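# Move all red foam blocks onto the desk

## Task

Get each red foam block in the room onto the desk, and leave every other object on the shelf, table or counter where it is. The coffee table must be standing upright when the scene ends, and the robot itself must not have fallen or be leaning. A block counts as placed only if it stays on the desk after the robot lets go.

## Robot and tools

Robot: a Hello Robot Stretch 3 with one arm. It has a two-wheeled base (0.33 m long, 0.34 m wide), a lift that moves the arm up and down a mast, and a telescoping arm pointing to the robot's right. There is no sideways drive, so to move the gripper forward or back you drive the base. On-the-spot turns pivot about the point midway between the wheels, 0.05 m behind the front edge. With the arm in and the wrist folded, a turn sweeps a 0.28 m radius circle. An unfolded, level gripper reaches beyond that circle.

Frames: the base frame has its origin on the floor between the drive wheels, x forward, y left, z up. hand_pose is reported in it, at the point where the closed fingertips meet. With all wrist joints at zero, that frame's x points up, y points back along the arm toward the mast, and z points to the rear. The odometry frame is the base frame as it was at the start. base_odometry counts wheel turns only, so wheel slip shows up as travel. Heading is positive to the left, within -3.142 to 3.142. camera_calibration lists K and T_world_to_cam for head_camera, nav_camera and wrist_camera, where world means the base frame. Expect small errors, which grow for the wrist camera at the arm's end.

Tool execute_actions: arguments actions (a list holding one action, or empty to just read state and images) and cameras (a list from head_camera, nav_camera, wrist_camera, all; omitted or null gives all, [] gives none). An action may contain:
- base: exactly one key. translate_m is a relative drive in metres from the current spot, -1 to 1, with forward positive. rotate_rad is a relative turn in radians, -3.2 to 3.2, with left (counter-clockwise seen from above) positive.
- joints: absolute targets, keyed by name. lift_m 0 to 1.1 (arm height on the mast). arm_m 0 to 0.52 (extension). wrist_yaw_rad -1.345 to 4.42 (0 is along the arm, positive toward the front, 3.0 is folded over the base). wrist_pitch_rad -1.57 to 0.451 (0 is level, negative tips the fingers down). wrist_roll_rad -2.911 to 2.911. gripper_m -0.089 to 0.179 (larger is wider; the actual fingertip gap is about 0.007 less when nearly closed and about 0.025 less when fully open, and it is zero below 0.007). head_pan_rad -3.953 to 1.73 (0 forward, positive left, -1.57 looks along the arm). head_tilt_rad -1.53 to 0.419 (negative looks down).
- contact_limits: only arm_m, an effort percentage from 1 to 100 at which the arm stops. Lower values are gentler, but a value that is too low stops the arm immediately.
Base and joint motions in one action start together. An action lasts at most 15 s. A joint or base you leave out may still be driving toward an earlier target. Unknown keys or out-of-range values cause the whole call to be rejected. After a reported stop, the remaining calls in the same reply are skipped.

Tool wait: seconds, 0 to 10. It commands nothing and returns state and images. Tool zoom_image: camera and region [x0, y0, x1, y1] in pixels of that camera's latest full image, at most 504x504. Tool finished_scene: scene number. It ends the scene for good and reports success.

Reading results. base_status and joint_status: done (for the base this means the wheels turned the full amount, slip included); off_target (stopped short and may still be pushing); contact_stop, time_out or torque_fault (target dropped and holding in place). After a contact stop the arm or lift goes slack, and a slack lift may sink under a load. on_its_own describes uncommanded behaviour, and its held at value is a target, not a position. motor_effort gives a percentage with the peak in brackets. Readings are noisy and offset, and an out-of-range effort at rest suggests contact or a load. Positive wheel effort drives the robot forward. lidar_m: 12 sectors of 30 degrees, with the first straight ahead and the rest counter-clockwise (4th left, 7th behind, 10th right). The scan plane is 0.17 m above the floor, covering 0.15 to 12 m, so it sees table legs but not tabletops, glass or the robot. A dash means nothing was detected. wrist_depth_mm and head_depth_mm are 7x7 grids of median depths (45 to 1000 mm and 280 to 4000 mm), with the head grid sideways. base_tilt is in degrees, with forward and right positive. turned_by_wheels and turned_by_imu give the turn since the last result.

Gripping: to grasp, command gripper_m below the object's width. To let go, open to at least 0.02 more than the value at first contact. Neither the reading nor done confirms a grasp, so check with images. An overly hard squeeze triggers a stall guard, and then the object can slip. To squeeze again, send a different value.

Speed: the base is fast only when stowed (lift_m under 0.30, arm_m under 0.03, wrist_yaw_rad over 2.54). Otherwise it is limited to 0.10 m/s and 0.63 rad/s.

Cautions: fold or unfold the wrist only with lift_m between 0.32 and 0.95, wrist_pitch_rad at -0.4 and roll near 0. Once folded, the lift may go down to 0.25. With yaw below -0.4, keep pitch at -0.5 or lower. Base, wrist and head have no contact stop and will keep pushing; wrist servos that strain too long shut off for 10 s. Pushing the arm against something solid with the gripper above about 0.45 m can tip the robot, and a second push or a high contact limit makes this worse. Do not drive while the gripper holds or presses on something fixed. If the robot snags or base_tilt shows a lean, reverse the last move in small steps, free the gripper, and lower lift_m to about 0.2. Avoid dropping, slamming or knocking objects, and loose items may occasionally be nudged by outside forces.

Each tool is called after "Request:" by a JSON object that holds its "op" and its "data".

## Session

Request:
{"op": "execute_actions", "data": {"actions": []}}

Scene clock: 0.00 s.
base_odometry: x=+0.000 y=+0.000 heading=+0.000 (m, m, rad; odometry frame)
turned_by_wheels: +0.000 (rad since the last result)
turned_by_imu: +0.000 (rad since the last result)
base_tilt: forward=+0.4 right=+2.0 (deg)
lidar_m: 1.16 1.57 1.46 1.51 0.80 0.75 0.81 1.10 2.26 1.66 1.47 1.62
head_depth_mm: 1523 1520 1495 1511 1548 1509 1022 / 1587 1576 1578 1586 1593 1573 1024 / 1648 1657 1664 1664 1667 1627 1024 / 1741 1752 1742 1737 1736 1744 1026 / 1777 1829 1810 1819 1828 1834 1825 / 1864 1893 1914 1931 1933 1909 1906 / 1959 2007 2013 2026 2033 2042 2019
base_status: not commanded
joint_positions: lift_m=+0.552 arm_m=-0.002 wrist_yaw_rad=+3.104 wrist_pitch_rad=-0.539 wrist_roll_rad=-0.008 gripper_m=+0.037 head_pan_rad=+0.007 head_tilt_rad=-0.016
joint_status: not commanded
motor_effort: left_wheel=+0 right_wheel=+0 lift_m=+22 arm_m=-1 wrist_yaw_rad=+1 wrist_pitch_rad=+4 wrist_roll_rad=+0 gripper_m=+0 head_pan_rad=+0 head_tilt_rad=+2 (%)
hand_pose: x=-0.0134 y=+0.0649 z=+0.5386 quat_wxyz=(+0.201, +0.682, +0.176, +0.681) (m; base frame)
wrist_depth_mm: 650 736 - - - - - / 900 833 - - - - - / 685 878 - - - - - / 670 841 - - - - - / 667 810 859 888 889 857 816 / 712 757 730 731 - 727 732 / 657 647 670 639 651 645 637
pictures: head_camera (sideways: a quarter turn clockwise sets it upright), nav_camera (sideways: a quarter turn counterclockwise sets it upright), wrist_camera
camera_calibration (this result's frames):
head_camera: T_world_to_cam=[[-0.0231991, -0.00286252, -0.999727, 1.32523], [0.0206079, 0.999782, -0.00334089, 0.00281583], [0.999518, -0.0206798, -0.023135, -0.025964], [0, 0, 0, 1]] pos_world=[0.0566375, 0.000441339, 1.32427]
nav_camera: T_world_to_cam=[[-0.00982572, 0.0290715, 0.999529, -1.25943], [0.0143322, -0.999471, 0.0292107, 0.0155091], [0.999849, 0.0146125, 0.00940386, -0.059376], [0, 0, 0, 1]] pos_world=[0.04677, 0.0529819, 1.25894]
wrist_camera: T_world_to_cam=[[0.999921, -0.00529654, -0.0114155, 0.0290153], [-0.012197, -0.631236, -0.775495, 0.493075], [-0.00309842, 0.775573, -0.63125, 0.454201], [0, 0, 0, 1]] pos_world=[-0.0215917, -0.040866, 0.669423]
Images, in order (width x height): head_camera 896x504, nav_camera 672x504, wrist_camera 644x364.

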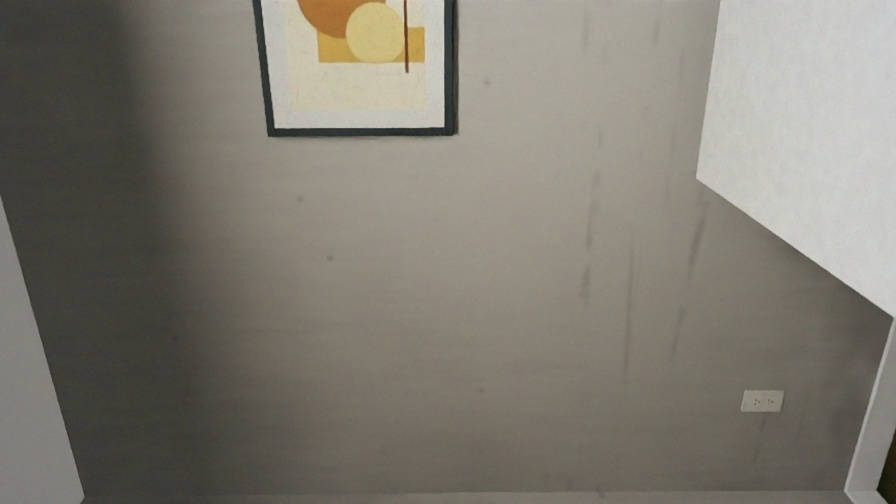

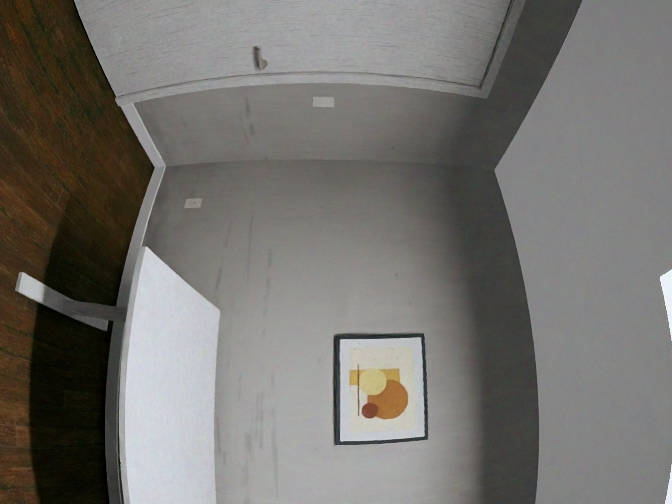

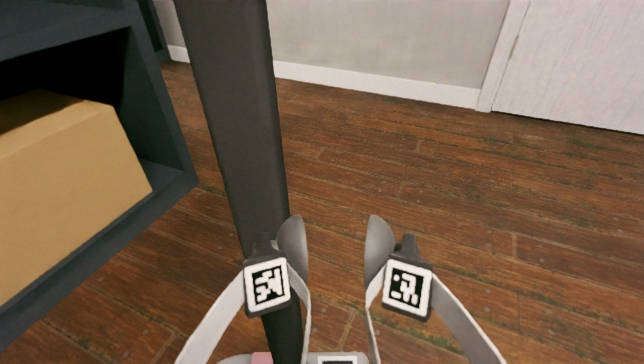

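Request:
{"op": "execute_actions", "data": {"actions": [{"joints": {"head_pan_rad": -1.57, "head_tilt_rad": -0.5}}], "cameras": ["nav_camera", "head_camera"]}}

Request:
{"op": "execute_actions", "data": {"actions": [{"joints": {"head_pan_rad": -3.14, "head_tilt_rad": -0.5}}], "cameras": ["nav_camera", "head_camera"]}}

Request:
{"op": "execute_actions", "data": {"actions": [{"joints": {"head_pan_rad": 1.57, "head_tilt_rad": -0.5}}], "cameras": ["nav_camera", "head_camera"]}}

Scene clock: 13.17 s.
base_odometry: x=+0.000 y=+0.000 heading=+0.000 (m, m, rad; odometry frame)
turned_by_wheels: +0.000 (rad since the last result)
turned_by_imu: +0.000 (rad since the last result)
base_tilt: forward=+0.3 right=+2.1 (deg)
lidar_m: 1.16 1.56 1.46 1.50 0.79 0.74 0.81 1.10 2.26 1.65 1.47 1.61
head_depth_mm: 1903 2048 2196 2394 2088 1626 1340 / 1956 2132 2286 2479 2069 1630 1340 / 2033 2208 2416 2594 2076 1618 1337 / 2126 2318 2530 2718 2064 1621 1328 / 2233 2423 2610 2568 2064 1628 1335 / 2316 2520 2669 2080 1985 1622 1336 / 2145 2283 2358 1829 2056 1624 1333
base_status: not commanded
joint_positions: lift_m=+0.552 arm_m=-0.002 wrist_yaw_rad=+3.104 wrist_pitch_rad=-0.539 wrist_roll_rad=-0.008 gripper_m=+0.037 head_pan_rad=-1.563 head_tilt_rad=-0.494
joint_status: all done
motor_effort: left_wheel=+0(0) right_wheel=+0(0) lift_m=+21(21) arm_m=-1(1) wrist_yaw_rad=+0(0) wrist_pitch_rad=+4(4) wrist_roll_rad=+0(0) gripper_m=+1(1) head_pan_rad=-4(45) head_tilt_rad=-4(38) (%)
hand_pose: x=-0.0134 y=+0.0649 z=+0.5386 quat_wxyz=(+0.201, +0.682, +0.176, +0.681) (m; base frame)
wrist_depth_mm: 653 745 - - - - - / 889 852 - - - - - / 685 874 - - - - - / 650 847 - - - - - / 672 830 853 833 900 871 882 / 696 731 738 736 - 723 730 / 644 649 659 635 649 652 623
pictures: head_camera (sideways: a quarter turn clockwise sets it upright), nav_camera (sideways: a quarter turn counterclockwise sets it upright)
camera_calibration (this result's frames):
head_camera: T_world_to_cam=[[-0.00655498, 0.479982, -0.877254, 1.16509], [0.999766, -0.0149567, -0.0156538, 0.012867], [-0.0206343, -0.877151, -0.479771, 0.57459], [0, 0, 0, 1]] pos_world=[0.00662941, -0.0550257, 1.29795]
nav_camera: T_world_to_cam=[[0.0327588, -0.450512, 0.892169, -1.11932], [-0.999354, -0.0279631, 0.0225741, 0.0303491], [0.0147779, -0.892332, -0.451137, 0.546066], [0, 0, 0, 1]] pos_world=[0.0589272, -0.016144, 1.24428]
Images, in order (width x height): head_camera 896x504, nav_camera 672x504.

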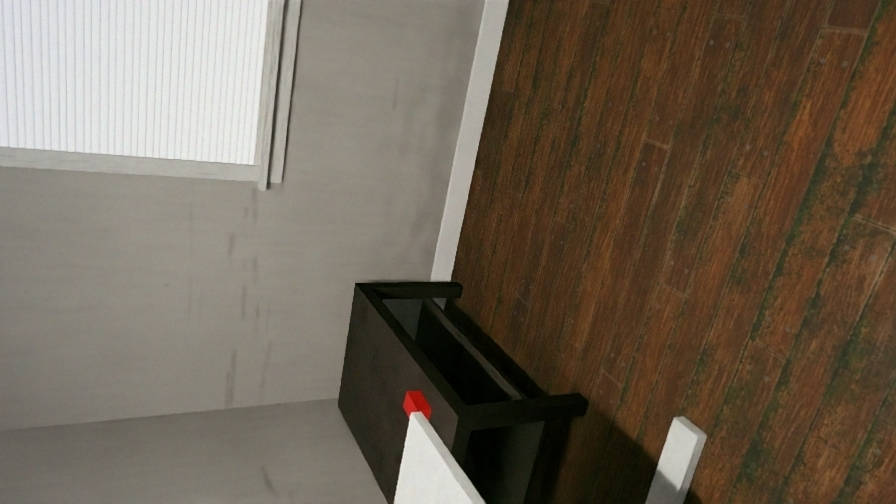

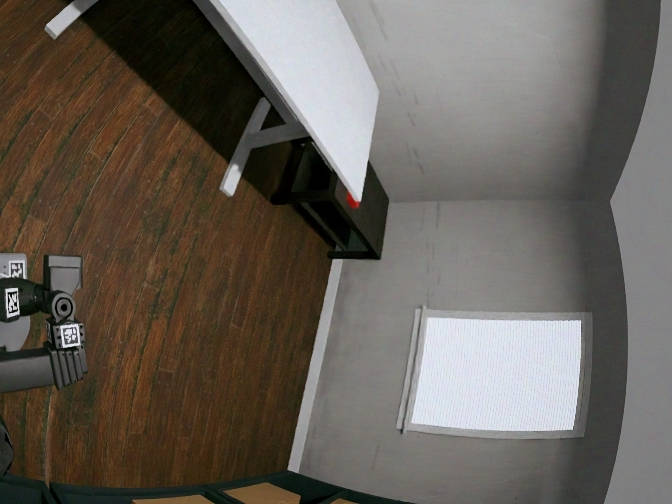

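Scene clock: 14.53 s.
base_odometry: x=+0.000 y=+0.000 heading=+0.000 (m, m, rad; odometry frame)
turned_by_wheels: +0.000 (rad since the last result)
turned_by_imu: +0.000 (rad since the last result)
base_tilt: forward=+0.4 right=+2.1 (deg)
lidar_m: 1.16 1.57 1.46 1.51 0.79 0.74 0.81 1.09 2.26 1.66 1.47 1.62
head_depth_mm: 966 1027 717 799 853 908 1041 / 1000 1080 1078 932 885 952 1125 / 942 1067 1040 970 919 1398 1260 / 739 807 859 943 1037 1194 1264 / 687 743 815 918 1022 1188 1276 / 1169 1102 1058 1538 1254 1519 1331 / 1233 947 971 1588 1301 1426 1329
base_status: not commanded
joint_positions: lift_m=+0.552 arm_m=-0.002 wrist_yaw_rad=+3.104 wrist_pitch_rad=-0.539 wrist_roll_rad=-0.008 gripper_m=+0.037 head_pan_rad=-3.133 head_tilt_rad=-0.494
joint_status: all done
motor_effort: left_wheel=+0(0) right_wheel=+0(0) lift_m=+22(22) arm_m=-1(1) wrist_yaw_rad=-1(0) wrist_pitch_rad=+4(4) wrist_roll_rad=+0(0) gripper_m=+1(0) head_pan_rad=-4(46) head_tilt_rad=-4(5) (%)
hand_pose: x=-0.0134 y=+0.0649 z=+0.5386 quat_wxyz=(+0.201, +0.682, +0.176, +0.681) (m; base frame)
wrist_depth_mm: 649 759 - - - - - / 875 845 - - - - - / 689 883 - - - - - / 648 855 - - - - - / 690 820 853 852 887 835 808 / 693 742 722 743 - 738 710 / 671 679 657 652 640 645 628
pictures: head_camera (sideways: a quarter turn clockwise sets it upright), nav_camera (sideways: a quarter turn counterclockwise sets it upright)
camera_calibration (this result's frames):
head_camera: T_world_to_cam=[[0.480123, 0.00693864, -0.877174, 1.16201], [-0.0141576, -0.999777, -0.0156576, 0.0190569], [-0.877087, 0.0199363, -0.479917, 0.580004], [0, 0, 0, 1]] pos_world=[-0.0489246, -0.000573216, 1.29794]
nav_camera: T_world_to_cam=[[-0.450634, -0.0331189, 0.892094, -1.11627], [-0.0287629, 0.999331, 0.0225708, 0.0244328], [-0.892245, -0.0154881, -0.451285, 0.551792], [0, 0, 0, 1]] pos_world=[-0.00999229, -0.05284, 1.24428]
Images, in order (width x height): head_camera 896x504, nav_camera 672x504.

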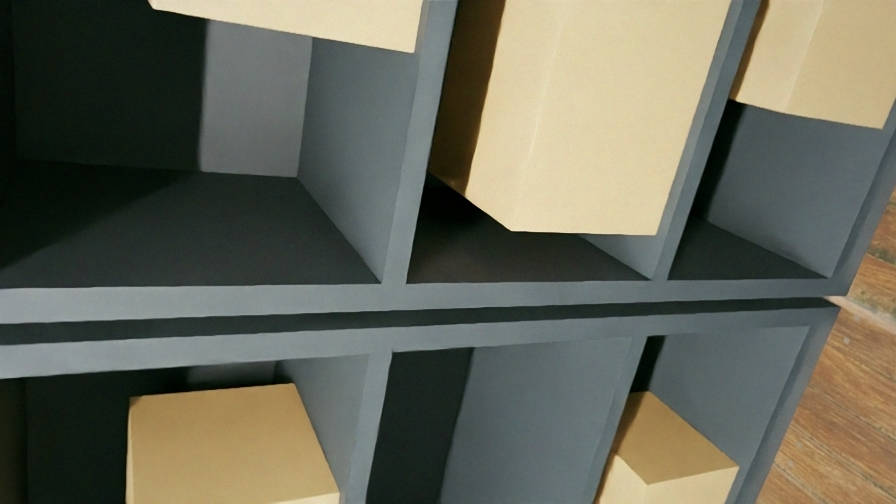

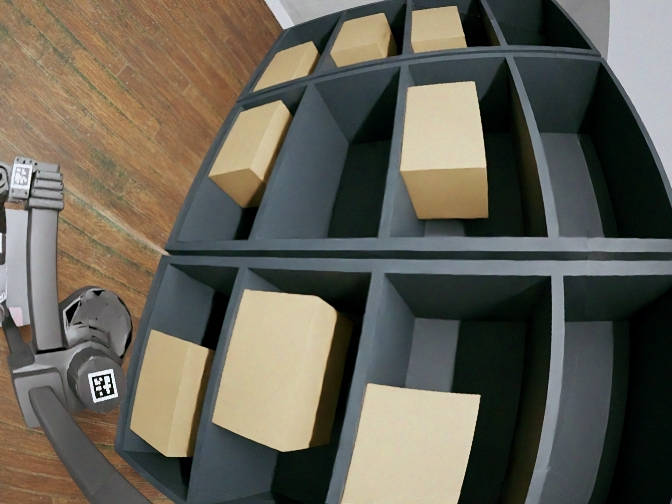

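Scene clock: 17.33 s.
base_odometry: x=+0.000 y=+0.000 heading=+0.000 (m, m, rad; odometry frame)
turned_by_wheels: +0.000 (rad since the last result)
turned_by_imu: +0.000 (rad since the last result)
base_tilt: forward=+0.4 right=+2.0 (deg)
lidar_m: 1.17 1.56 1.46 1.51 0.80 0.74 0.80 1.10 2.27 1.65 1.47 1.62
head_depth_mm: 1221 1319 1425 1542 1683 1625 1332 / 1268 1352 1476 1609 1790 1620 1330 / 1307 1418 1534 1687 1852 1620 1335 / 1360 1488 1612 1775 1925 1628 1335 / 1408 1547 1693 1877 1986 1628 1333 / 1473 1607 1774 1994 2068 1620 1329 / 1546 1698 1867 2115 2058 1620 1340
base_status: not commanded
joint_positions: lift_m=+0.552 arm_m=-0.002 wrist_yaw_rad=+3.104 wrist_pitch_rad=-0.539 wrist_roll_rad=-0.008 gripper_m=+0.037 head_pan_rad=+1.563 head_tilt_rad=-0.494
joint_status: all done
motor_effort: left_wheel=+0(0) right_wheel=+0(0) lift_m=+22(22) arm_m=-1(1) wrist_yaw_rad=+0(1) wrist_pitch_rad=+4(4) wrist_roll_rad=+0(0) gripper_m=+0(0) head_pan_rad=+4(47) head_tilt_rad=-3(2) (%)
hand_pose: x=-0.0134 y=+0.0649 z=+0.5386 quat_wxyz=(+0.201, +0.682, +0.176, +0.681) (m; base frame)
wrist_depth_mm: 645 744 - - - - - / 898 837 - - - - - / 675 876 - - - - - / 654 848 - - - - - / 667 837 871 846 877 871 840 / 699 735 725 740 - 723 729 / 658 643 671 643 641 639 627
pictures: head_camera (sideways: a quarter turn clockwise sets it upright), nav_camera (sideways: a quarter turn counterclockwise sets it upright)
camera_calibration (this result's frames):
head_camera: T_world_to_cam=[[-0.00115758, -0.480171, -0.877174, 1.16495], [-0.999396, 0.0310126, -0.0156576, 0.0250669], [0.0347218, 0.876626, -0.479917, 0.574442], [0, 0, 0, 1]] pos_world=[0.00645464, 0.0550264, 1.29794]
nav_camera: T_world_to_cam=[[-0.0255162, 0.451129, 0.892094, -1.11886], [0.999674, 0.0119094, 0.0225708, 0.0181594], [-0.00044195, 0.89238, -0.451285, 0.546352], [0, 0, 0, 1]] pos_world=[-0.0464611, 0.0169809, 1.24428]
Images, in order (width x height): head_camera 896x504, nav_camera 672x504.

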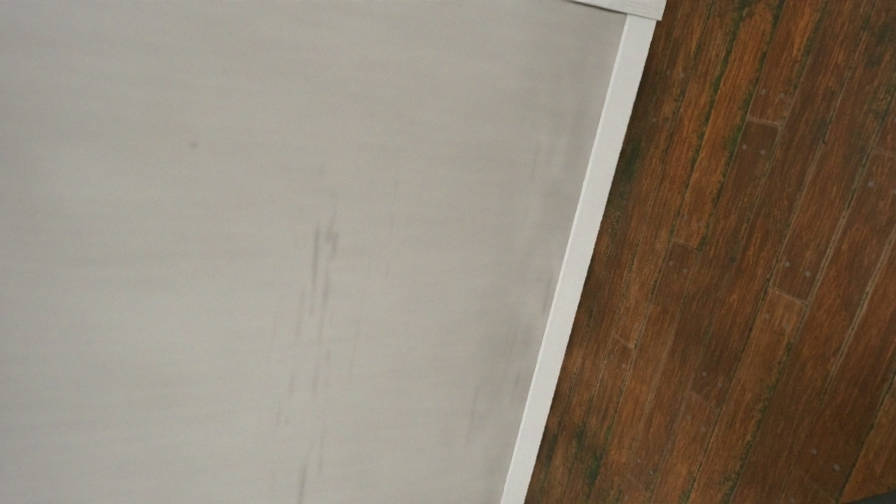

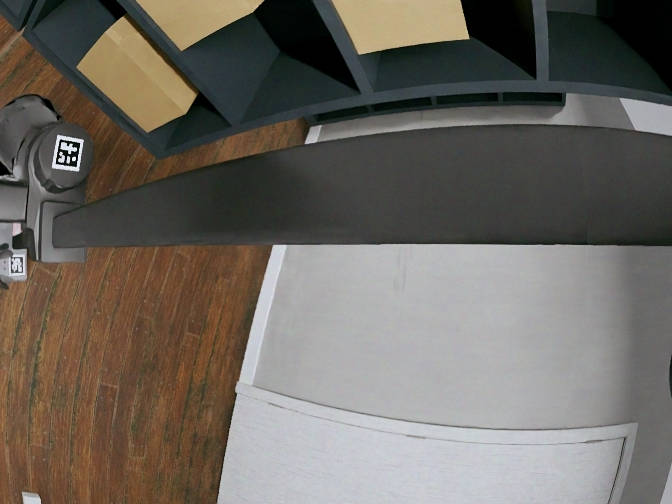

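Request:
{"op": "execute_actions", "data": {"actions": [{"joints": {"head_pan_rad": -3.7, "head_tilt_rad": -0.1}}], "cameras": ["nav_camera"]}}

Request:
{"op": "execute_actions", "data": {"actions": [{"joints": {"head_pan_rad": -2.6, "head_tilt_rad": -0.1}}], "cameras": ["nav_camera", "head_camera"]}}

Scene clock: 45.43 s.
base_odometry: x=+0.000 y=+0.000 heading=+0.000 (m, m, rad; odometry frame)
turned_by_wheels: +0.000 (rad since the last result)
turned_by_imu: +0.000 (rad since the last result)
base_tilt: forward=+0.4 right=+2.0 (deg)
lidar_m: 1.16 1.57 1.46 1.51 0.80 0.74 0.80 1.10 2.26 1.65 1.47 1.62
head_depth_mm: 1000 977 913 950 916 968 1023 / 1128 1163 1087 755 770 1177 1151 / 1119 1144 1077 748 756 1248 1155 / 1105 1125 1072 736 741 899 783 / 1085 1107 1068 722 725 739 766 / 1073 1089 1065 709 713 729 752 / 1051 1072 1065 1116 1114 802 754
base_status: not commanded
joint_positions: lift_m=+0.552 arm_m=-0.002 wrist_yaw_rad=+3.104 wrist_pitch_rad=-0.539 wrist_roll_rad=-0.008 gripper_m=+0.037 head_pan_rad=-3.693 head_tilt_rad=-0.112
joint_status: all done
motor_effort: left_wheel=+0(0) right_wheel=+0(1) lift_m=+22(22) arm_m=+0(1) wrist_yaw_rad=-1(0) wrist_pitch_rad=+4(3) wrist_roll_rad=+0(0) gripper_m=+0(0) head_pan_rad=-4(44) head_tilt_rad=+7(41) (%)
hand_pose: x=-0.0134 y=+0.0649 z=+0.5386 quat_wxyz=(+0.201, +0.682, +0.176, +0.681) (m; base frame)
wrist_depth_mm: 634 736 - - - - - / 887 859 - - - - - / 692 873 - - - - - / 649 828 - - - - - / 676 824 870 872 887 848 852 / 705 748 734 726 - 727 719 / 656 640 666 642 629 643 635
pictures: nav_camera (sideways: a quarter turn counterclockwise sets it upright)
camera_calibration (this result's frames):
nav_camera: T_world_to_cam=[[-0.0889084, 0.020449, 0.99583, -1.254], [0.514841, 0.856816, 0.028371, 0.0135527], [-0.852663, 0.515217, -0.0867061, 0.077044], [0, 0, 0, 1]] pos_world=[-0.0527763, -0.0256635, 1.25507]
Images, in order (width x height): nav_camera 672x504.

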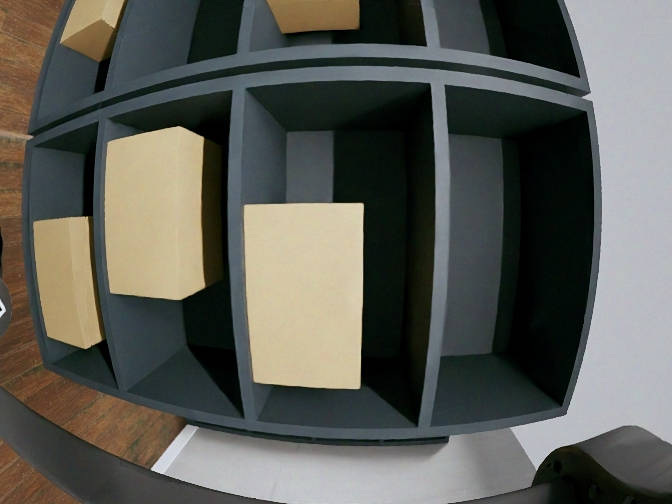

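Scene clock: 46.57 s.
base_odometry: x=+0.000 y=+0.000 heading=+0.000 (m, m, rad; odometry frame)
turned_by_wheels: +0.000 (rad since the last result)
turned_by_imu: +0.000 (rad since the last result)
base_tilt: forward=+0.4 right=+2.1 (deg)
lidar_m: 1.16 1.57 1.46 1.51 0.79 0.74 0.81 1.10 2.26 1.66 1.47 1.62
head_depth_mm: 1170 1317 1291 1154 1089 1374 1151 / 1166 1464 1464 1030 1013 1515 1152 / 1164 1624 1606 1097 1112 1627 1206 / 1314 1512 1532 1241 1325 1612 1343 / 2008 1435 1471 1501 1514 1537 1567 / 2291 1969 2338 1749 1900 1882 1816 / 2166 2173 2235 2257 2305 2320 1967
base_status: not commanded
joint_positions: lift_m=+0.552 arm_m=-0.002 wrist_yaw_rad=+3.104 wrist_pitch_rad=-0.539 wrist_roll_rad=-0.008 gripper_m=+0.037 head_pan_rad=-2.607 head_tilt_rad=-0.112
joint_status: all done
motor_effort: left_wheel=+0(0) right_wheel=+0(0) lift_m=+22(22) arm_m=-1(1) wrist_yaw_rad=+0(0) wrist_pitch_rad=+4(4) wrist_roll_rad=+0(0) gripper_m=+0(0) head_pan_rad=+4(47) head_tilt_rad=+7(6) (%)
hand_pose: x=-0.0134 y=+0.0649 z=+0.5386 quat_wxyz=(+0.201, +0.682, +0.176, +0.681) (m; base frame)
wrist_depth_mm: 640 758 - - - - - / 883 837 - - - - - / 673 881 - - - - - / 655 827 - - - - - / 666 817 888 846 870 835 846 / 700 721 744 728 - 728 708 / 641 650 652 651 633 645 637
pictures: head_camera (sideways: a quarter turn clockwise sets it upright), nav_camera (sideways: a quarter turn counterclockwise sets it upright)
camera_calibration (this result's frames):
head_camera: T_world_to_cam=[[0.101108, 0.0629709, -0.992881, 1.31543], [0.485713, -0.874098, -0.00597579, 0.00340845], [-0.868251, -0.481651, -0.118964, 0.110179], [0, 0, 0, 1]] pos_world=[-0.0389928, -0.0267866, 1.31919]
nav_camera: T_world_to_cam=[[-0.0594944, -0.0690672, 0.995836, -1.25419], [-0.517748, 0.855063, 0.0283718, 0.0198506], [-0.853462, -0.513904, -0.0866308, 0.0769509], [0, 0, 0, 1]] pos_world=[0.00133497, -0.0640515, 1.25507]
Images, in order (width x height): head_camera 896x504, nav_camera 672x504.

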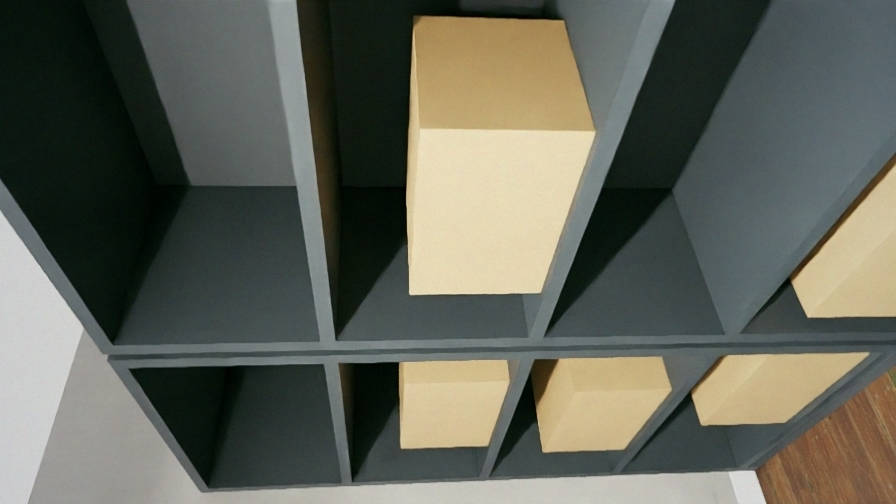

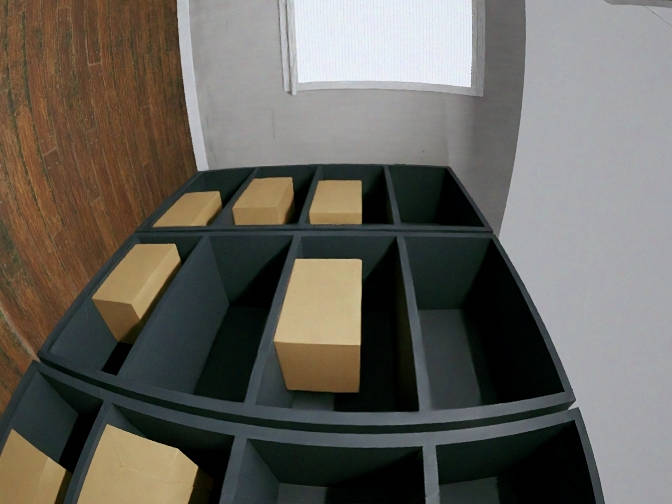

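Request:
{"op": "execute_actions", "data": {"actions": [{"base": {"rotate_rad": 1.06}, "joints": {"lift_m": 0.28, "arm_m": 0.0, "head_pan_rad": 0.0, "head_tilt_rad": -0.5}}], "cameras": ["nav_camera"]}}

Request:
{"op": "execute_actions", "data": {"actions": [{"base": {"translate_m": 1.0}}], "cameras": ["nav_camera"]}}

Scene clock: 65.97 s.
base_odometry: x=+0.000 y=+0.000 heading=+1.060 (m, m, rad; odometry frame)
turned_by_wheels: +1.060 (rad since the last result)
turned_by_imu: +1.053 (rad since the last result)
base_tilt: forward=+0.3 right=+2.1 (deg)
lidar_m: 1.46 1.51 0.79 0.74 1.20 1.09 2.27 1.66 1.47 1.62 1.16 1.55
head_depth_mm: 1291 1412 1547 1721 1892 1630 1338 / 1277 1395 1522 1694 1862 1631 1338 / 1267 1376 1505 1659 1881 1624 1344 / 1242 1350 1486 1632 1848 1619 1333 / 1244 1347 1482 1627 1826 1621 1331 / 1246 1340 1463 1605 1806 1619 1331 / 1222 1326 1446 1586 1768 1621 1333
base_status: done
joint_positions: lift_m=+0.280 arm_m=+0.000 wrist_yaw_rad=+3.104 wrist_pitch_rad=-0.540 wrist_roll_rad=-0.008 gripper_m=+0.037 head_pan_rad=-0.007 head_tilt_rad=-0.494
joint_status: all done
motor_effort: left_wheel=-2(7) right_wheel=+3(7) lift_m=+17(19) arm_m=+2(1) wrist_yaw_rad=+0(0) wrist_pitch_rad=+4(4) wrist_roll_rad=+0(0) gripper_m=+0(0) head_pan_rad=+3(47) head_tilt_rad=-4(36) (%)
hand_pose: x=-0.0134 y=+0.0625 z=+0.2665 quat_wxyz=(+0.201, +0.682, +0.177, +0.681) (m; base frame)
wrist_depth_mm: - 683 - 702 721 825 - / 887 755 - 790 788 882 - / 770 769 782 792 752 756 764 / 626 624 614 621 616 593 614 / 517 522 539 535 524 506 509 / 452 - - - - 439 435 / - - - - 381 382 381
pictures: nav_camera (sideways: a quarter turn counterclockwise sets it upright)
camera_calibration (this result's frames):
nav_camera: T_world_to_cam=[[0.451171, 0.0259536, 0.89206, -1.12173], [0.0128813, -0.999662, 0.0225693, 0.0241808], [0.892345, 0.00130832, -0.451353, 0.540994], [0, 0, 0, 1]] pos_world=[0.0230256, 0.0525776, 1.24428]
Images, in order (width x height): nav_camera 672x504.

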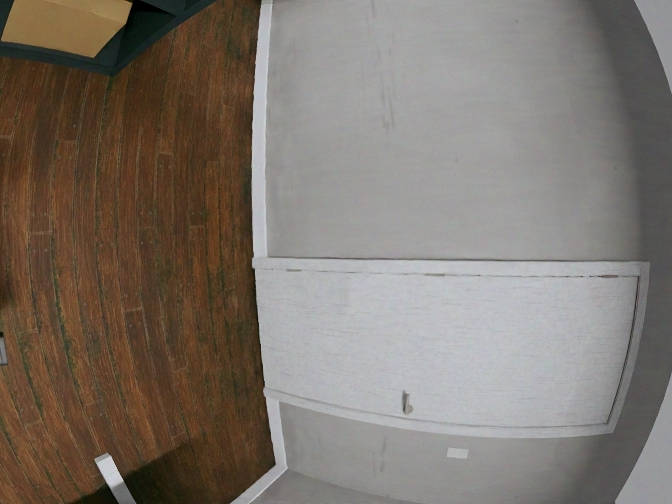

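Scene clock: 71.00 s.
base_odometry: x=+0.489 y=+0.872 heading=+1.060 (m, m, rad; odometry frame)
turned_by_wheels: +0.000 (rad since the last result)
turned_by_imu: +0.006 (rad since the last result)
base_tilt: forward=+0.4 right=+2.1 (deg)
lidar_m: 0.46 0.50 0.65 1.53 1.02 1.09 2.49 2.20 1.25 1.55 0.72 0.50
head_depth_mm: 379 413 453 502 562 641 743 / 374 407 447 494 553 628 728 / 366 398 438 482 544 616 710 / 355 386 422 465 521 590 682 / 374 405 446 494 551 621 710 / 373 406 442 488 542 609 698 / 370 400 436 480 533 598 683
base_status: done
joint_positions: lift_m=+0.280 arm_m=+0.000 wrist_yaw_rad=+3.104 wrist_pitch_rad=-0.540 wrist_roll_rad=-0.008 gripper_m=+0.037 head_pan_rad=-0.007 head_tilt_rad=-0.495
joint_status: not commanded
motor_effort: left_wheel=-1(7) right_wheel=+2(10) lift_m=+17(17) arm_m=+2(1) wrist_yaw_rad=-1(1) wrist_pitch_rad=+4(4) wrist_roll_rad=+0(1) gripper_m=+1(1) head_pan_rad=+4(3) head_tilt_rad=-4(3) (%)
hand_pose: x=-0.0134 y=+0.0625 z=+0.2665 quat_wxyz=(+0.201, +0.682, +0.177, +0.681) (m; base frame)
wrist_depth_mm: 739 867 - - - 768 515 / 821 866 - - - 758 530 / 797 786 774 776 765 698 532 / 628 624 610 622 623 616 523 / 523 523 530 518 522 507 501 / 451 - - - - 439 434 / - - - - 381 386 385
pictures: nav_camera (sideways: a quarter turn counterclockwise sets it upright)
camera_calibration (this result's frames):
nav_camera: T_world_to_cam=[[0.45204, 0.0259924, 0.891619, -1.12116], [0.0130028, -0.999661, 0.0225498, 0.0242055], [0.891903, 0.00140017, -0.452225, 0.542132], [0, 0, 0, 1]] pos_world=[0.022964, 0.0525797, 1.24426]
Images, in order (width x height): nav_camera 672x504.

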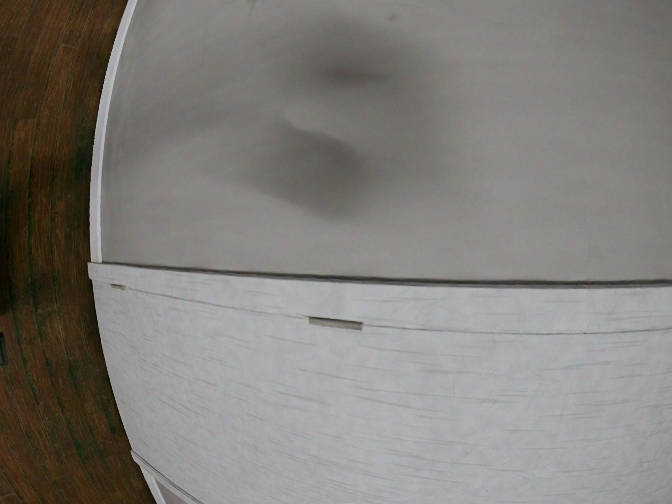

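Request:
{"op": "execute_actions", "data": {"actions": [{"joints": {"head_pan_rad": 1.57, "head_tilt_rad": -0.45}}], "cameras": ["nav_camera", "head_camera"]}}

Scene clock: 77.03 s.
base_odometry: x=+0.489 y=+0.872 heading=+1.060 (m, m, rad; odometry frame)
turned_by_wheels: +0.000 (rad since the last result)
turned_by_imu: +0.000 (rad since the last result)
base_tilt: forward=+0.3 right=+2.1 (deg)
lidar_m: 0.46 0.50 0.65 1.53 1.02 1.09 2.49 2.19 1.25 1.55 0.72 0.50
head_depth_mm: 1049 1072 1079 1101 1126 1152 1172 / 1369 1411 1444 1471 1516 1528 1357 / 1760 1849 1948 2049 2048 1698 1367 / 1989 2166 1968 2140 2175 1671 1372 / 1987 2128 1955 2130 2150 1677 1359 / 1928 2081 2301 2481 2163 1677 1361 / 1901 2021 2012 2178 2165 1680 1362
base_status: not commanded
joint_positions: lift_m=+0.280 arm_m=+0.000 wrist_yaw_rad=+3.104 wrist_pitch_rad=-0.540 wrist_roll_rad=-0.008 gripper_m=+0.037 head_pan_rad=+1.563 head_tilt_rad=-0.458
joint_status: all done
motor_effort: left_wheel=-2(2) right_wheel=+2(2) lift_m=+17(16) arm_m=+1(1) wrist_yaw_rad=+0(0) wrist_pitch_rad=+4(4) wrist_roll_rad=+0(1) gripper_m=+0(0) head_pan_rad=+4(43) head_tilt_rad=+5(12) (%)
hand_pose: x=-0.0134 y=+0.0625 z=+0.2665 quat_wxyz=(+0.201, +0.682, +0.177, +0.681) (m; base frame)
wrist_depth_mm: 737 880 - - - 754 534 / 807 854 - - - 774 533 / 788 785 775 760 732 717 547 / 635 612 626 625 613 613 525 / 513 514 549 520 526 503 484 / 459 - - - - 438 438 / - - - - 386 390 382
pictures: head_camera (sideways: a quarter turn clockwise sets it upright), nav_camera (sideways: a quarter turn counterclockwise sets it upright)
camera_calibration (this result's frames):
head_camera: T_world_to_cam=[[-0.000903494, -0.448599, -0.893733, 1.18655], [-0.999392, 0.0315551, -0.0148284, 0.023988], [0.0348539, 0.893176, -0.448354, 0.533371], [0, 0, 0, 1]] pos_world=[0.00645543, 0.0551314, 1.29995]
nav_camera: T_world_to_cam=[[-0.0257744, 0.419043, 0.907601, -1.13909], [0.999668, 0.0110931, 0.0232672, 0.0172516], [-0.000318135, 0.907899, -0.419189, 0.504586], [0, 0, 0, 1]] pos_world=[-0.0464447, 0.019023, 1.24496]
Images, in order (width x height): head_camera 896x504, nav_camera 672x504.

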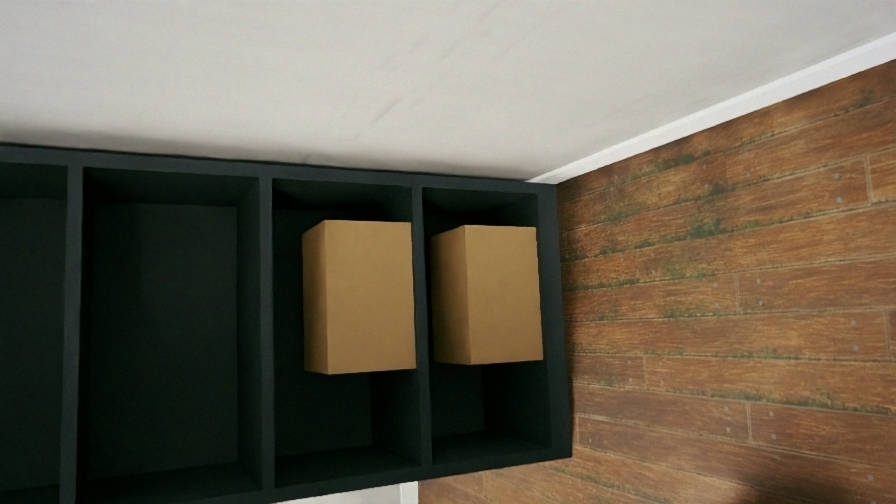

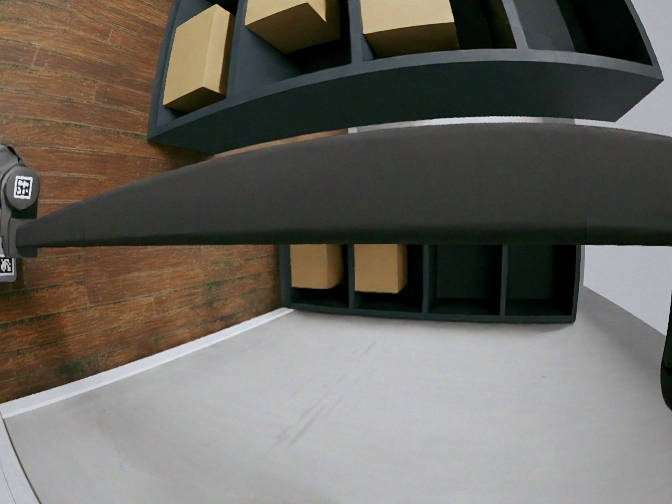

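Request:
{"op": "execute_actions", "data": {"actions": [{"base": {"rotate_rad": 1.61}, "joints": {"head_pan_rad": 0.0, "head_tilt_rad": -0.6}}], "cameras": ["nav_camera"]}}

Request:
{"op": "execute_actions", "data": {"actions": [{"base": {"translate_m": 1.0}}], "cameras": ["nav_camera"]}}

Scene clock: 118.77 s.
base_odometry: x=+0.489 y=+0.872 heading=+2.670 (m, m, rad; odometry frame)
turned_by_wheels: +1.610 (rad since the last result)
turned_by_imu: +1.591 (rad since the last result)
base_tilt: forward=+0.3 right=+2.0 (deg)
lidar_m: 1.71 0.92 1.12 2.87 2.26 1.25 1.55 0.69 0.49 0.46 0.51 0.68
head_depth_mm: 1220 1238 1243 1267 1274 1292 1212 / 1609 1686 1725 1752 1730 1504 1260 / 1975 2047 2137 2231 1852 1491 1257 / 1978 2033 1984 2193 1837 1495 1258 / 1989 2030 2122 2175 1837 1481 1257 / 1971 2146 2263 2225 1831 1484 1256 / 1761 1915 3194 2366 1750 1490 1248
base_status: done
joint_positions: lift_m=+0.280 arm_m=+0.000 wrist_yaw_rad=+3.104 wrist_pitch_rad=-0.540 wrist_roll_rad=-0.008 gripper_m=+0.037 head_pan_rad=+0.007 head_tilt_rad=-0.593
joint_status: all done
motor_effort: left_wheel=-2(10) right_wheel=+2(12) lift_m=+17(17) arm_m=+1(1) wrist_yaw_rad=+1(0) wrist_pitch_rad=+4(4) wrist_roll_rad=+0(0) gripper_m=+0(1) head_pan_rad=-3(44) head_tilt_rad=-4(24) (%)
hand_pose: x=-0.0134 y=+0.0625 z=+0.2665 quat_wxyz=(+0.201, +0.682, +0.177, +0.681) (m; base frame)
wrist_depth_mm: - - - - - - 890 / - - - - - - 866 / 779 792 783 769 761 757 770 / 635 628 625 639 614 612 598 / 526 528 545 539 525 512 508 / 448 - - - - 440 435 / - - - - 379 377 383
pictures: nav_camera (sideways: a quarter turn counterclockwise sets it upright)
camera_calibration (this result's frames):
nav_camera: T_world_to_cam=[[0.536888, 0.033, 0.843008, -1.05828], [0.029264, -0.999362, 0.0204832, 0.0267994], [0.843146, 0.0136726, -0.537511, 0.653399], [0, 0, 0, 1]] pos_world=[0.0164812, 0.0527719, 1.2428]
Images, in order (width x height): nav_camera 672x504.

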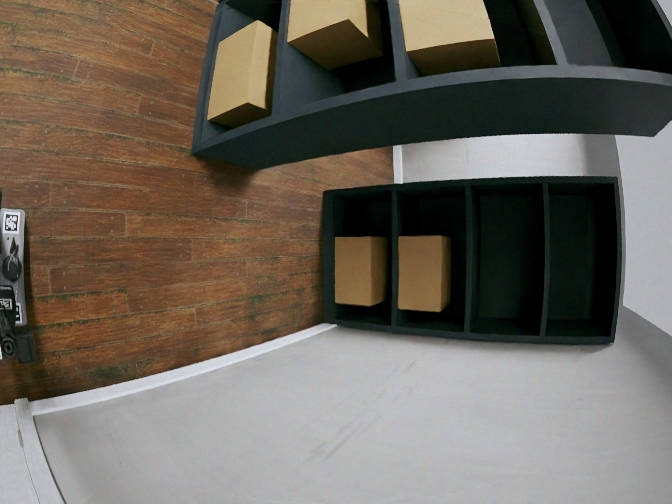

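Scene clock: 123.80 s.
base_odometry: x=-0.402 y=+1.327 heading=+2.670 (m, m, rad; odometry frame)
turned_by_wheels: +0.000 (rad since the last result)
turned_by_imu: +0.006 (rad since the last result)
base_tilt: forward=+0.3 right=+2.1 (deg)
lidar_m: 0.88 0.95 0.52 0.50 0.51 2.17 1.91 0.67 0.48 0.46 0.48 0.64
head_depth_mm: 1046 1051 962 1070 1153 1237 1202 / 1121 1202 977 1053 1306 1411 1258 / 1106 1190 971 1033 1244 1377 1262 / 1095 1185 970 1024 1236 1354 1257 / 1099 1170 960 1012 1119 1343 1258 / 1094 1174 954 1273 1185 1397 1258 / 1082 1160 949 1370 1184 1366 1248
base_status: done
joint_positions: lift_m=+0.280 arm_m=+0.000 wrist_yaw_rad=+3.104 wrist_pitch_rad=-0.540 wrist_roll_rad=-0.008 gripper_m=+0.037 head_pan_rad=+0.007 head_tilt_rad=-0.594
joint_status: not commanded
motor_effort: left_wheel=-2(7) right_wheel=+2(10) lift_m=+17(17) arm_m=+2(1) wrist_yaw_rad=+0(0) wrist_pitch_rad=+4(4) wrist_roll_rad=+0(0) gripper_m=-1(0) head_pan_rad=-4(3) head_tilt_rad=-4(5) (%)
hand_pose: x=-0.0134 y=+0.0625 z=+0.2665 quat_wxyz=(+0.201, +0.682, +0.177, +0.681) (m; base frame)
wrist_depth_mm: - - - 486 496 - - / - - - 542 539 - - / 788 795 787 599 622 770 745 / 622 610 617 617 606 613 604 / 524 515 536 541 527 513 512 / 464 - - - - 447 441 / - - - - 382 384 381
pictures: nav_camera (sideways: a quarter turn counterclockwise sets it upright)
camera_calibration (this result's frames):
nav_camera: T_world_to_cam=[[0.537377, 0.0328985, 0.842701, -1.05788], [0.0290803, -0.999367, 0.0204706, 0.026817], [0.842841, 0.0135056, -0.537993, 0.654028], [0, 0, 0, 1]] pos_world=[0.0164577, 0.0527696, 1.24279]
Images, in order (width x height): nav_camera 672x504.

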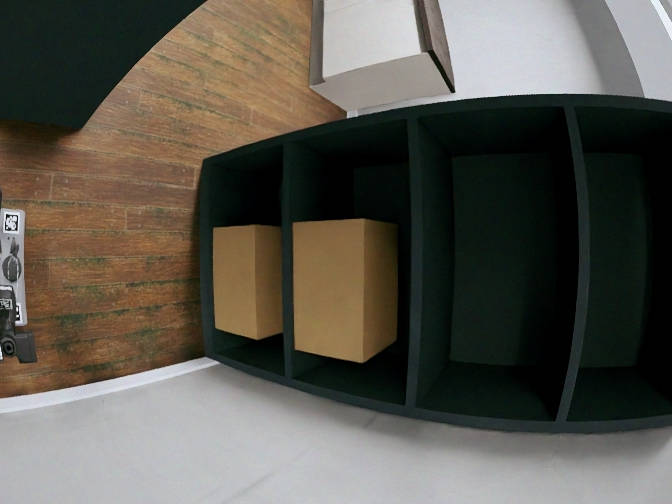

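Request:
{"op": "execute_actions", "data": {"actions": [{"base": {"translate_m": 0.5}, "joints": {"head_pan_rad": 1.2, "head_tilt_rad": -0.45}}], "cameras": ["nav_camera", "head_camera"]}}

Scene clock: 148.63 s.
base_odometry: x=-0.847 y=+1.554 heading=+2.670 (m, m, rad; odometry frame)
turned_by_wheels: +0.000 (rad since the last result)
turned_by_imu: +0.003 (rad since the last result)
base_tilt: forward=+0.4 right=+2.1 (deg)
lidar_m: 0.38 0.39 0.56 1.05 0.62 0.70 1.85 0.65 0.47 0.45 0.47 0.40
head_depth_mm: 440 474 523 585 559 759 808 / 2479 2644 554 579 632 704 776 / 2872 3019 2115 2260 2155 1687 1332 / 3239 3378 2627 2738 2190 1684 1363 / 3103 3319 3530 3079 2183 1667 1356 / 2954 3198 3425 3046 2186 1677 1358 / 2790 3041 3266 3049 2179 1663 1365
base_status: done
joint_positions: lift_m=+0.280 arm_m=+0.000 wrist_yaw_rad=+3.104 wrist_pitch_rad=-0.540 wrist_roll_rad=-0.008 gripper_m=+0.037 head_pan_rad=+1.193 head_tilt_rad=-0.458
joint_status: all done
motor_effort: left_wheel=-2(7) right_wheel=+3(10) lift_m=+17(17) arm_m=+1(1) wrist_yaw_rad=+0(0) wrist_pitch_rad=+4(4) wrist_roll_rad=-1(0) gripper_m=+1(0) head_pan_rad=+3(43) head_tilt_rad=+5(24) (%)
hand_pose: x=-0.0134 y=+0.0625 z=+0.2665 quat_wxyz=(+0.201, +0.682, +0.177, +0.681) (m; base frame)
wrist_depth_mm: 484 498 - - - - 458 / 522 560 - - - - 491 / 595 596 632 769 781 701 555 / 627 626 611 627 629 581 495 / 517 518 534 527 527 516 444 / 458 - - - - 440 411 / - - - - 380 388 384
pictures: head_camera (sideways: a quarter turn clockwise sets it upright), nav_camera (sideways: a quarter turn counterclockwise sets it upright)
camera_calibration (this result's frames):
head_camera: T_world_to_cam=[[-0.162913, -0.417651, -0.893883, 1.18773], [-0.920385, 0.390733, -0.0148205, 0.0234958], [0.355459, 0.820302, -0.448055, 0.531026], [0, 0, 0, 1]] pos_world=[0.0263631, 0.0512745, 1.29997]
nav_camera: T_world_to_cam=[[0.127352, 0.399735, 0.907741, -1.14021], [0.936059, -0.351072, 0.0232736, 0.0176313], [0.327985, 0.846735, -0.418885, 0.502188], [0, 0, 0, 1]] pos_world=[-0.0360063, 0.0367504, 1.24496]
Images, in order (width x height): head_camera 896x504, nav_camera 672x504.

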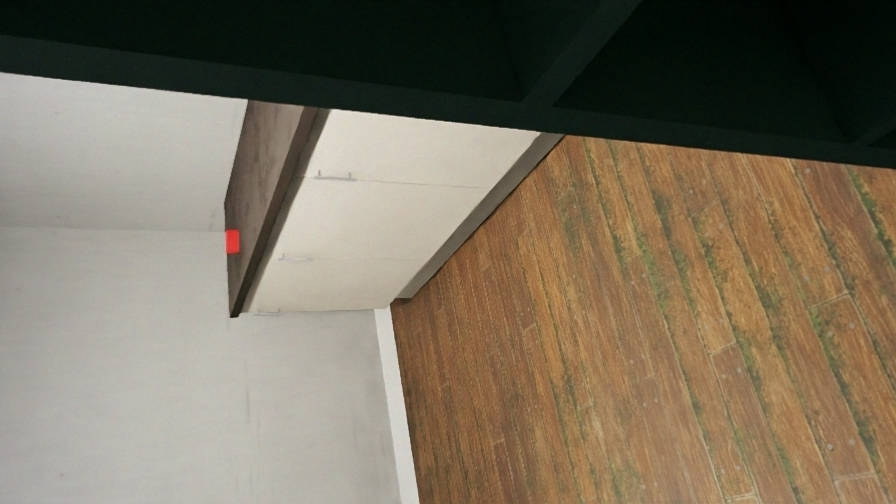

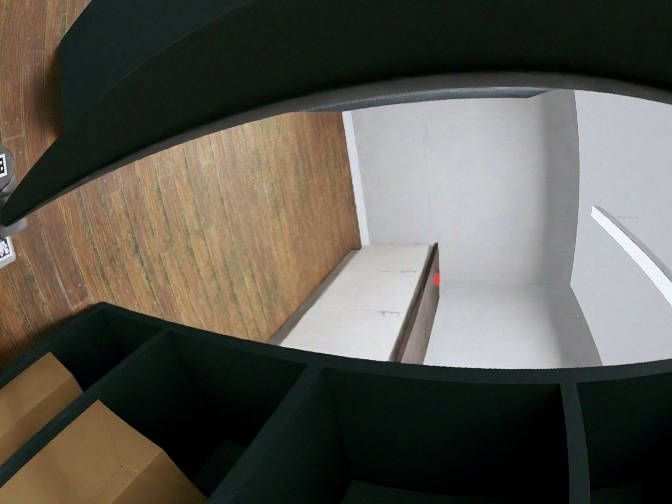

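Request:
{"op": "execute_actions", "data": {"actions": [{"base": {"rotate_rad": 1.585}, "joints": {"head_pan_rad": 0.0, "head_tilt_rad": -0.6}}], "cameras": ["nav_camera"]}}

Scene clock: 167.50 s.
base_odometry: x=-0.847 y=+1.554 heading=-2.029 (m, m, rad; odometry frame)
turned_by_wheels: +1.585 (rad since the last result)
turned_by_imu: +1.566 (rad since the last result)
base_tilt: forward=+0.4 right=+2.0 (deg)
lidar_m: 0.99 0.56 0.71 1.75 0.65 0.47 0.45 0.47 0.39 0.38 0.39 0.56
head_depth_mm: 2946 3163 3022 2428 1862 1510 1265 / 2923 3224 3425 2400 1853 1506 1258 / 2907 3217 3431 2410 1845 1500 1259 / 2877 3219 3433 2408 1842 1485 1264 / 2839 3140 3063 2381 1823 1490 1254 / 1517 1493 1478 1445 1424 1411 1224 / 904 899 888 880 873 867 920
base_status: done
joint_positions: lift_m=+0.280 arm_m=+0.000 wrist_yaw_rad=+3.104 wrist_pitch_rad=-0.540 wrist_roll_rad=-0.008 gripper_m=+0.037 head_pan_rad=+0.007 head_tilt_rad=-0.593
joint_status: all done
motor_effort: left_wheel=-2(10) right_wheel=+3(12) lift_m=+17(17) arm_m=+1(2) wrist_yaw_rad=+0(0) wrist_pitch_rad=+4(4) wrist_roll_rad=+0(0) gripper_m=+1(1) head_pan_rad=-5(45) head_tilt_rad=-4(23) (%)
hand_pose: x=-0.0134 y=+0.0625 z=+0.2665 quat_wxyz=(+0.201, +0.682, +0.177, +0.681) (m; base frame)
wrist_depth_mm: 506 752 - - - - 579 / 502 731 - - - 971 581 / 501 693 785 769 749 740 568 / 490 618 613 632 619 611 577 / 480 519 541 531 522 496 505 / 444 - - - - 444 443 / - - - - 379 384 384
pictures: nav_camera (sideways: a quarter turn counterclockwise sets it upright)
camera_calibration (this result's frames):
nav_camera: T_world_to_cam=[[0.536867, 0.0329981, 0.843021, -1.05829], [0.0292602, -0.999362, 0.0204838, 0.0267987], [0.843159, 0.0136699, -0.53749, 0.653371], [0, 0, 0, 1]] pos_world=[0.0164828, 0.0527718, 1.2428]
Images, in order (width x height): nav_camera 672x504.

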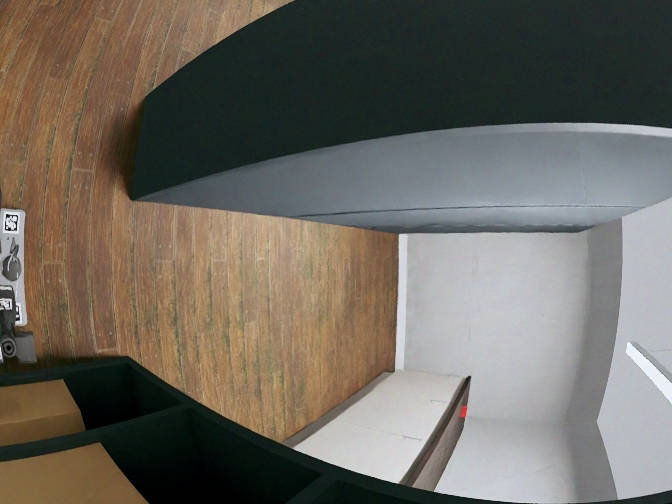

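Request:
{"op": "execute_actions", "data": {"actions": [{"base": {"translate_m": 1.0}, "joints": {"head_pan_rad": -0.5, "head_tilt_rad": -0.4}}], "cameras": ["nav_camera", "head_camera"]}}

Scene clock: 187.97 s.
base_odometry: x=-1.289 y=+0.657 heading=-2.029 (m, m, rad; odometry frame)
turned_by_wheels: +0.000 (rad since the last result)
turned_by_imu: +0.006 (rad since the last result)
base_tilt: forward=+0.4 right=+2.1 (deg)
lidar_m: 0.99 0.36 0.26 0.25 0.26 0.36 1.44 0.64 0.75 1.12 1.15 1.56
head_depth_mm: 1946 2050 1970 1425 1528 1605 1431 / 2183 2293 1957 1648 1750 1778 1421 / 2443 2611 1951 1920 2062 1770 1423 / 2351 2507 2262 2291 2322 1760 1419 / 2183 2361 2534 2764 2334 1767 1428 / 2107 2209 2421 2538 2320 1755 1409 / 1999 2113 2250 2434 2326 1769 1417
base_status: done
joint_positions: lift_m=+0.280 arm_m=+0.000 wrist_yaw_rad=+3.104 wrist_pitch_rad=-0.540 wrist_roll_rad=-0.008 gripper_m=+0.037 head_pan_rad=-0.493 head_tilt_rad=-0.408
joint_status: all done
motor_effort: left_wheel=-2(8) right_wheel=+2(9) lift_m=+17(17) arm_m=+1(1) wrist_yaw_rad=+0(1) wrist_pitch_rad=+4(4) wrist_roll_rad=+0(0) gripper_m=+0(0) head_pan_rad=-5(37) head_tilt_rad=+4(26) (%)
hand_pose: x=-0.0134 y=+0.0625 z=+0.2665 quat_wxyz=(+0.201, +0.682, +0.177, +0.681) (m; base frame)
wrist_depth_mm: 264 268 - 273 273 270 273 / 294 295 - 298 297 302 302 / 325 331 333 340 335 339 342 / 374 376 375 375 386 382 392 / 432 428 421 431 429 441 456 / 453 - - - - 440 442 / - - - - 378 389 383
pictures: head_camera (sideways: a quarter turn clockwise sets it upright), nav_camera (sideways: a quarter turn counterclockwise sets it upright)
camera_calibration (this result's frames):
head_camera: T_world_to_cam=[[-0.356385, 0.188366, -0.915155, 1.21666], [0.494374, 0.869143, -0.0136269, 0.0133128], [0.792833, -0.457285, -0.402872, 0.469563], [0, 0, 0, 1]] pos_world=[0.0547336, -0.0260241, 1.30279]
nav_camera: T_world_to_cam=[[0.34209, -0.150675, 0.927508, -1.16731], [-0.457192, -0.889039, 0.0241992, 0.0249237], [0.820945, -0.432327, -0.373018, 0.439493], [0, 0, 0, 1]] pos_world=[0.0499211, 0.0362785, 1.24603]
Images, in order (width x height): head_camera 896x504, nav_camera 672x504.

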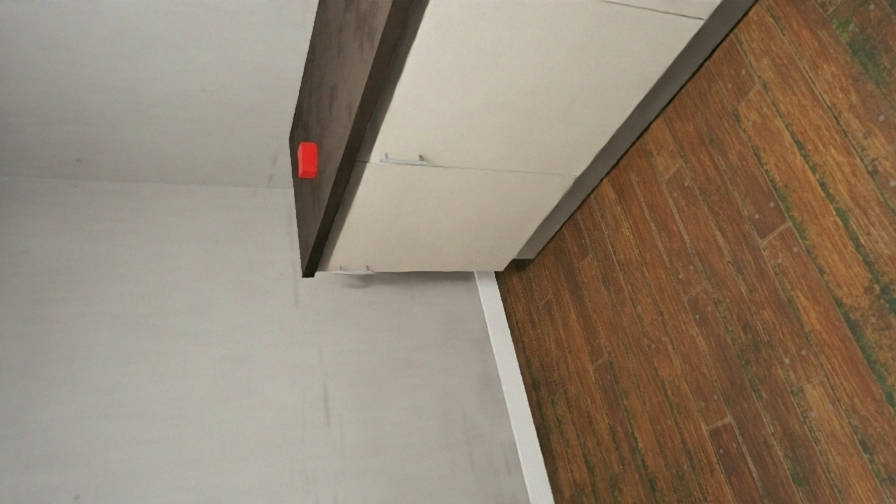

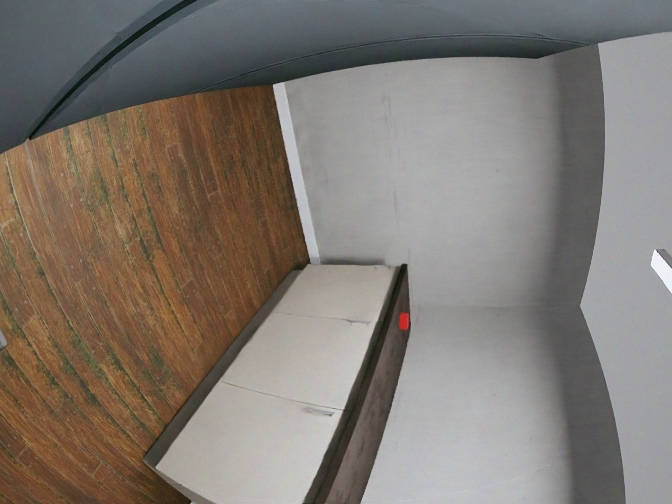

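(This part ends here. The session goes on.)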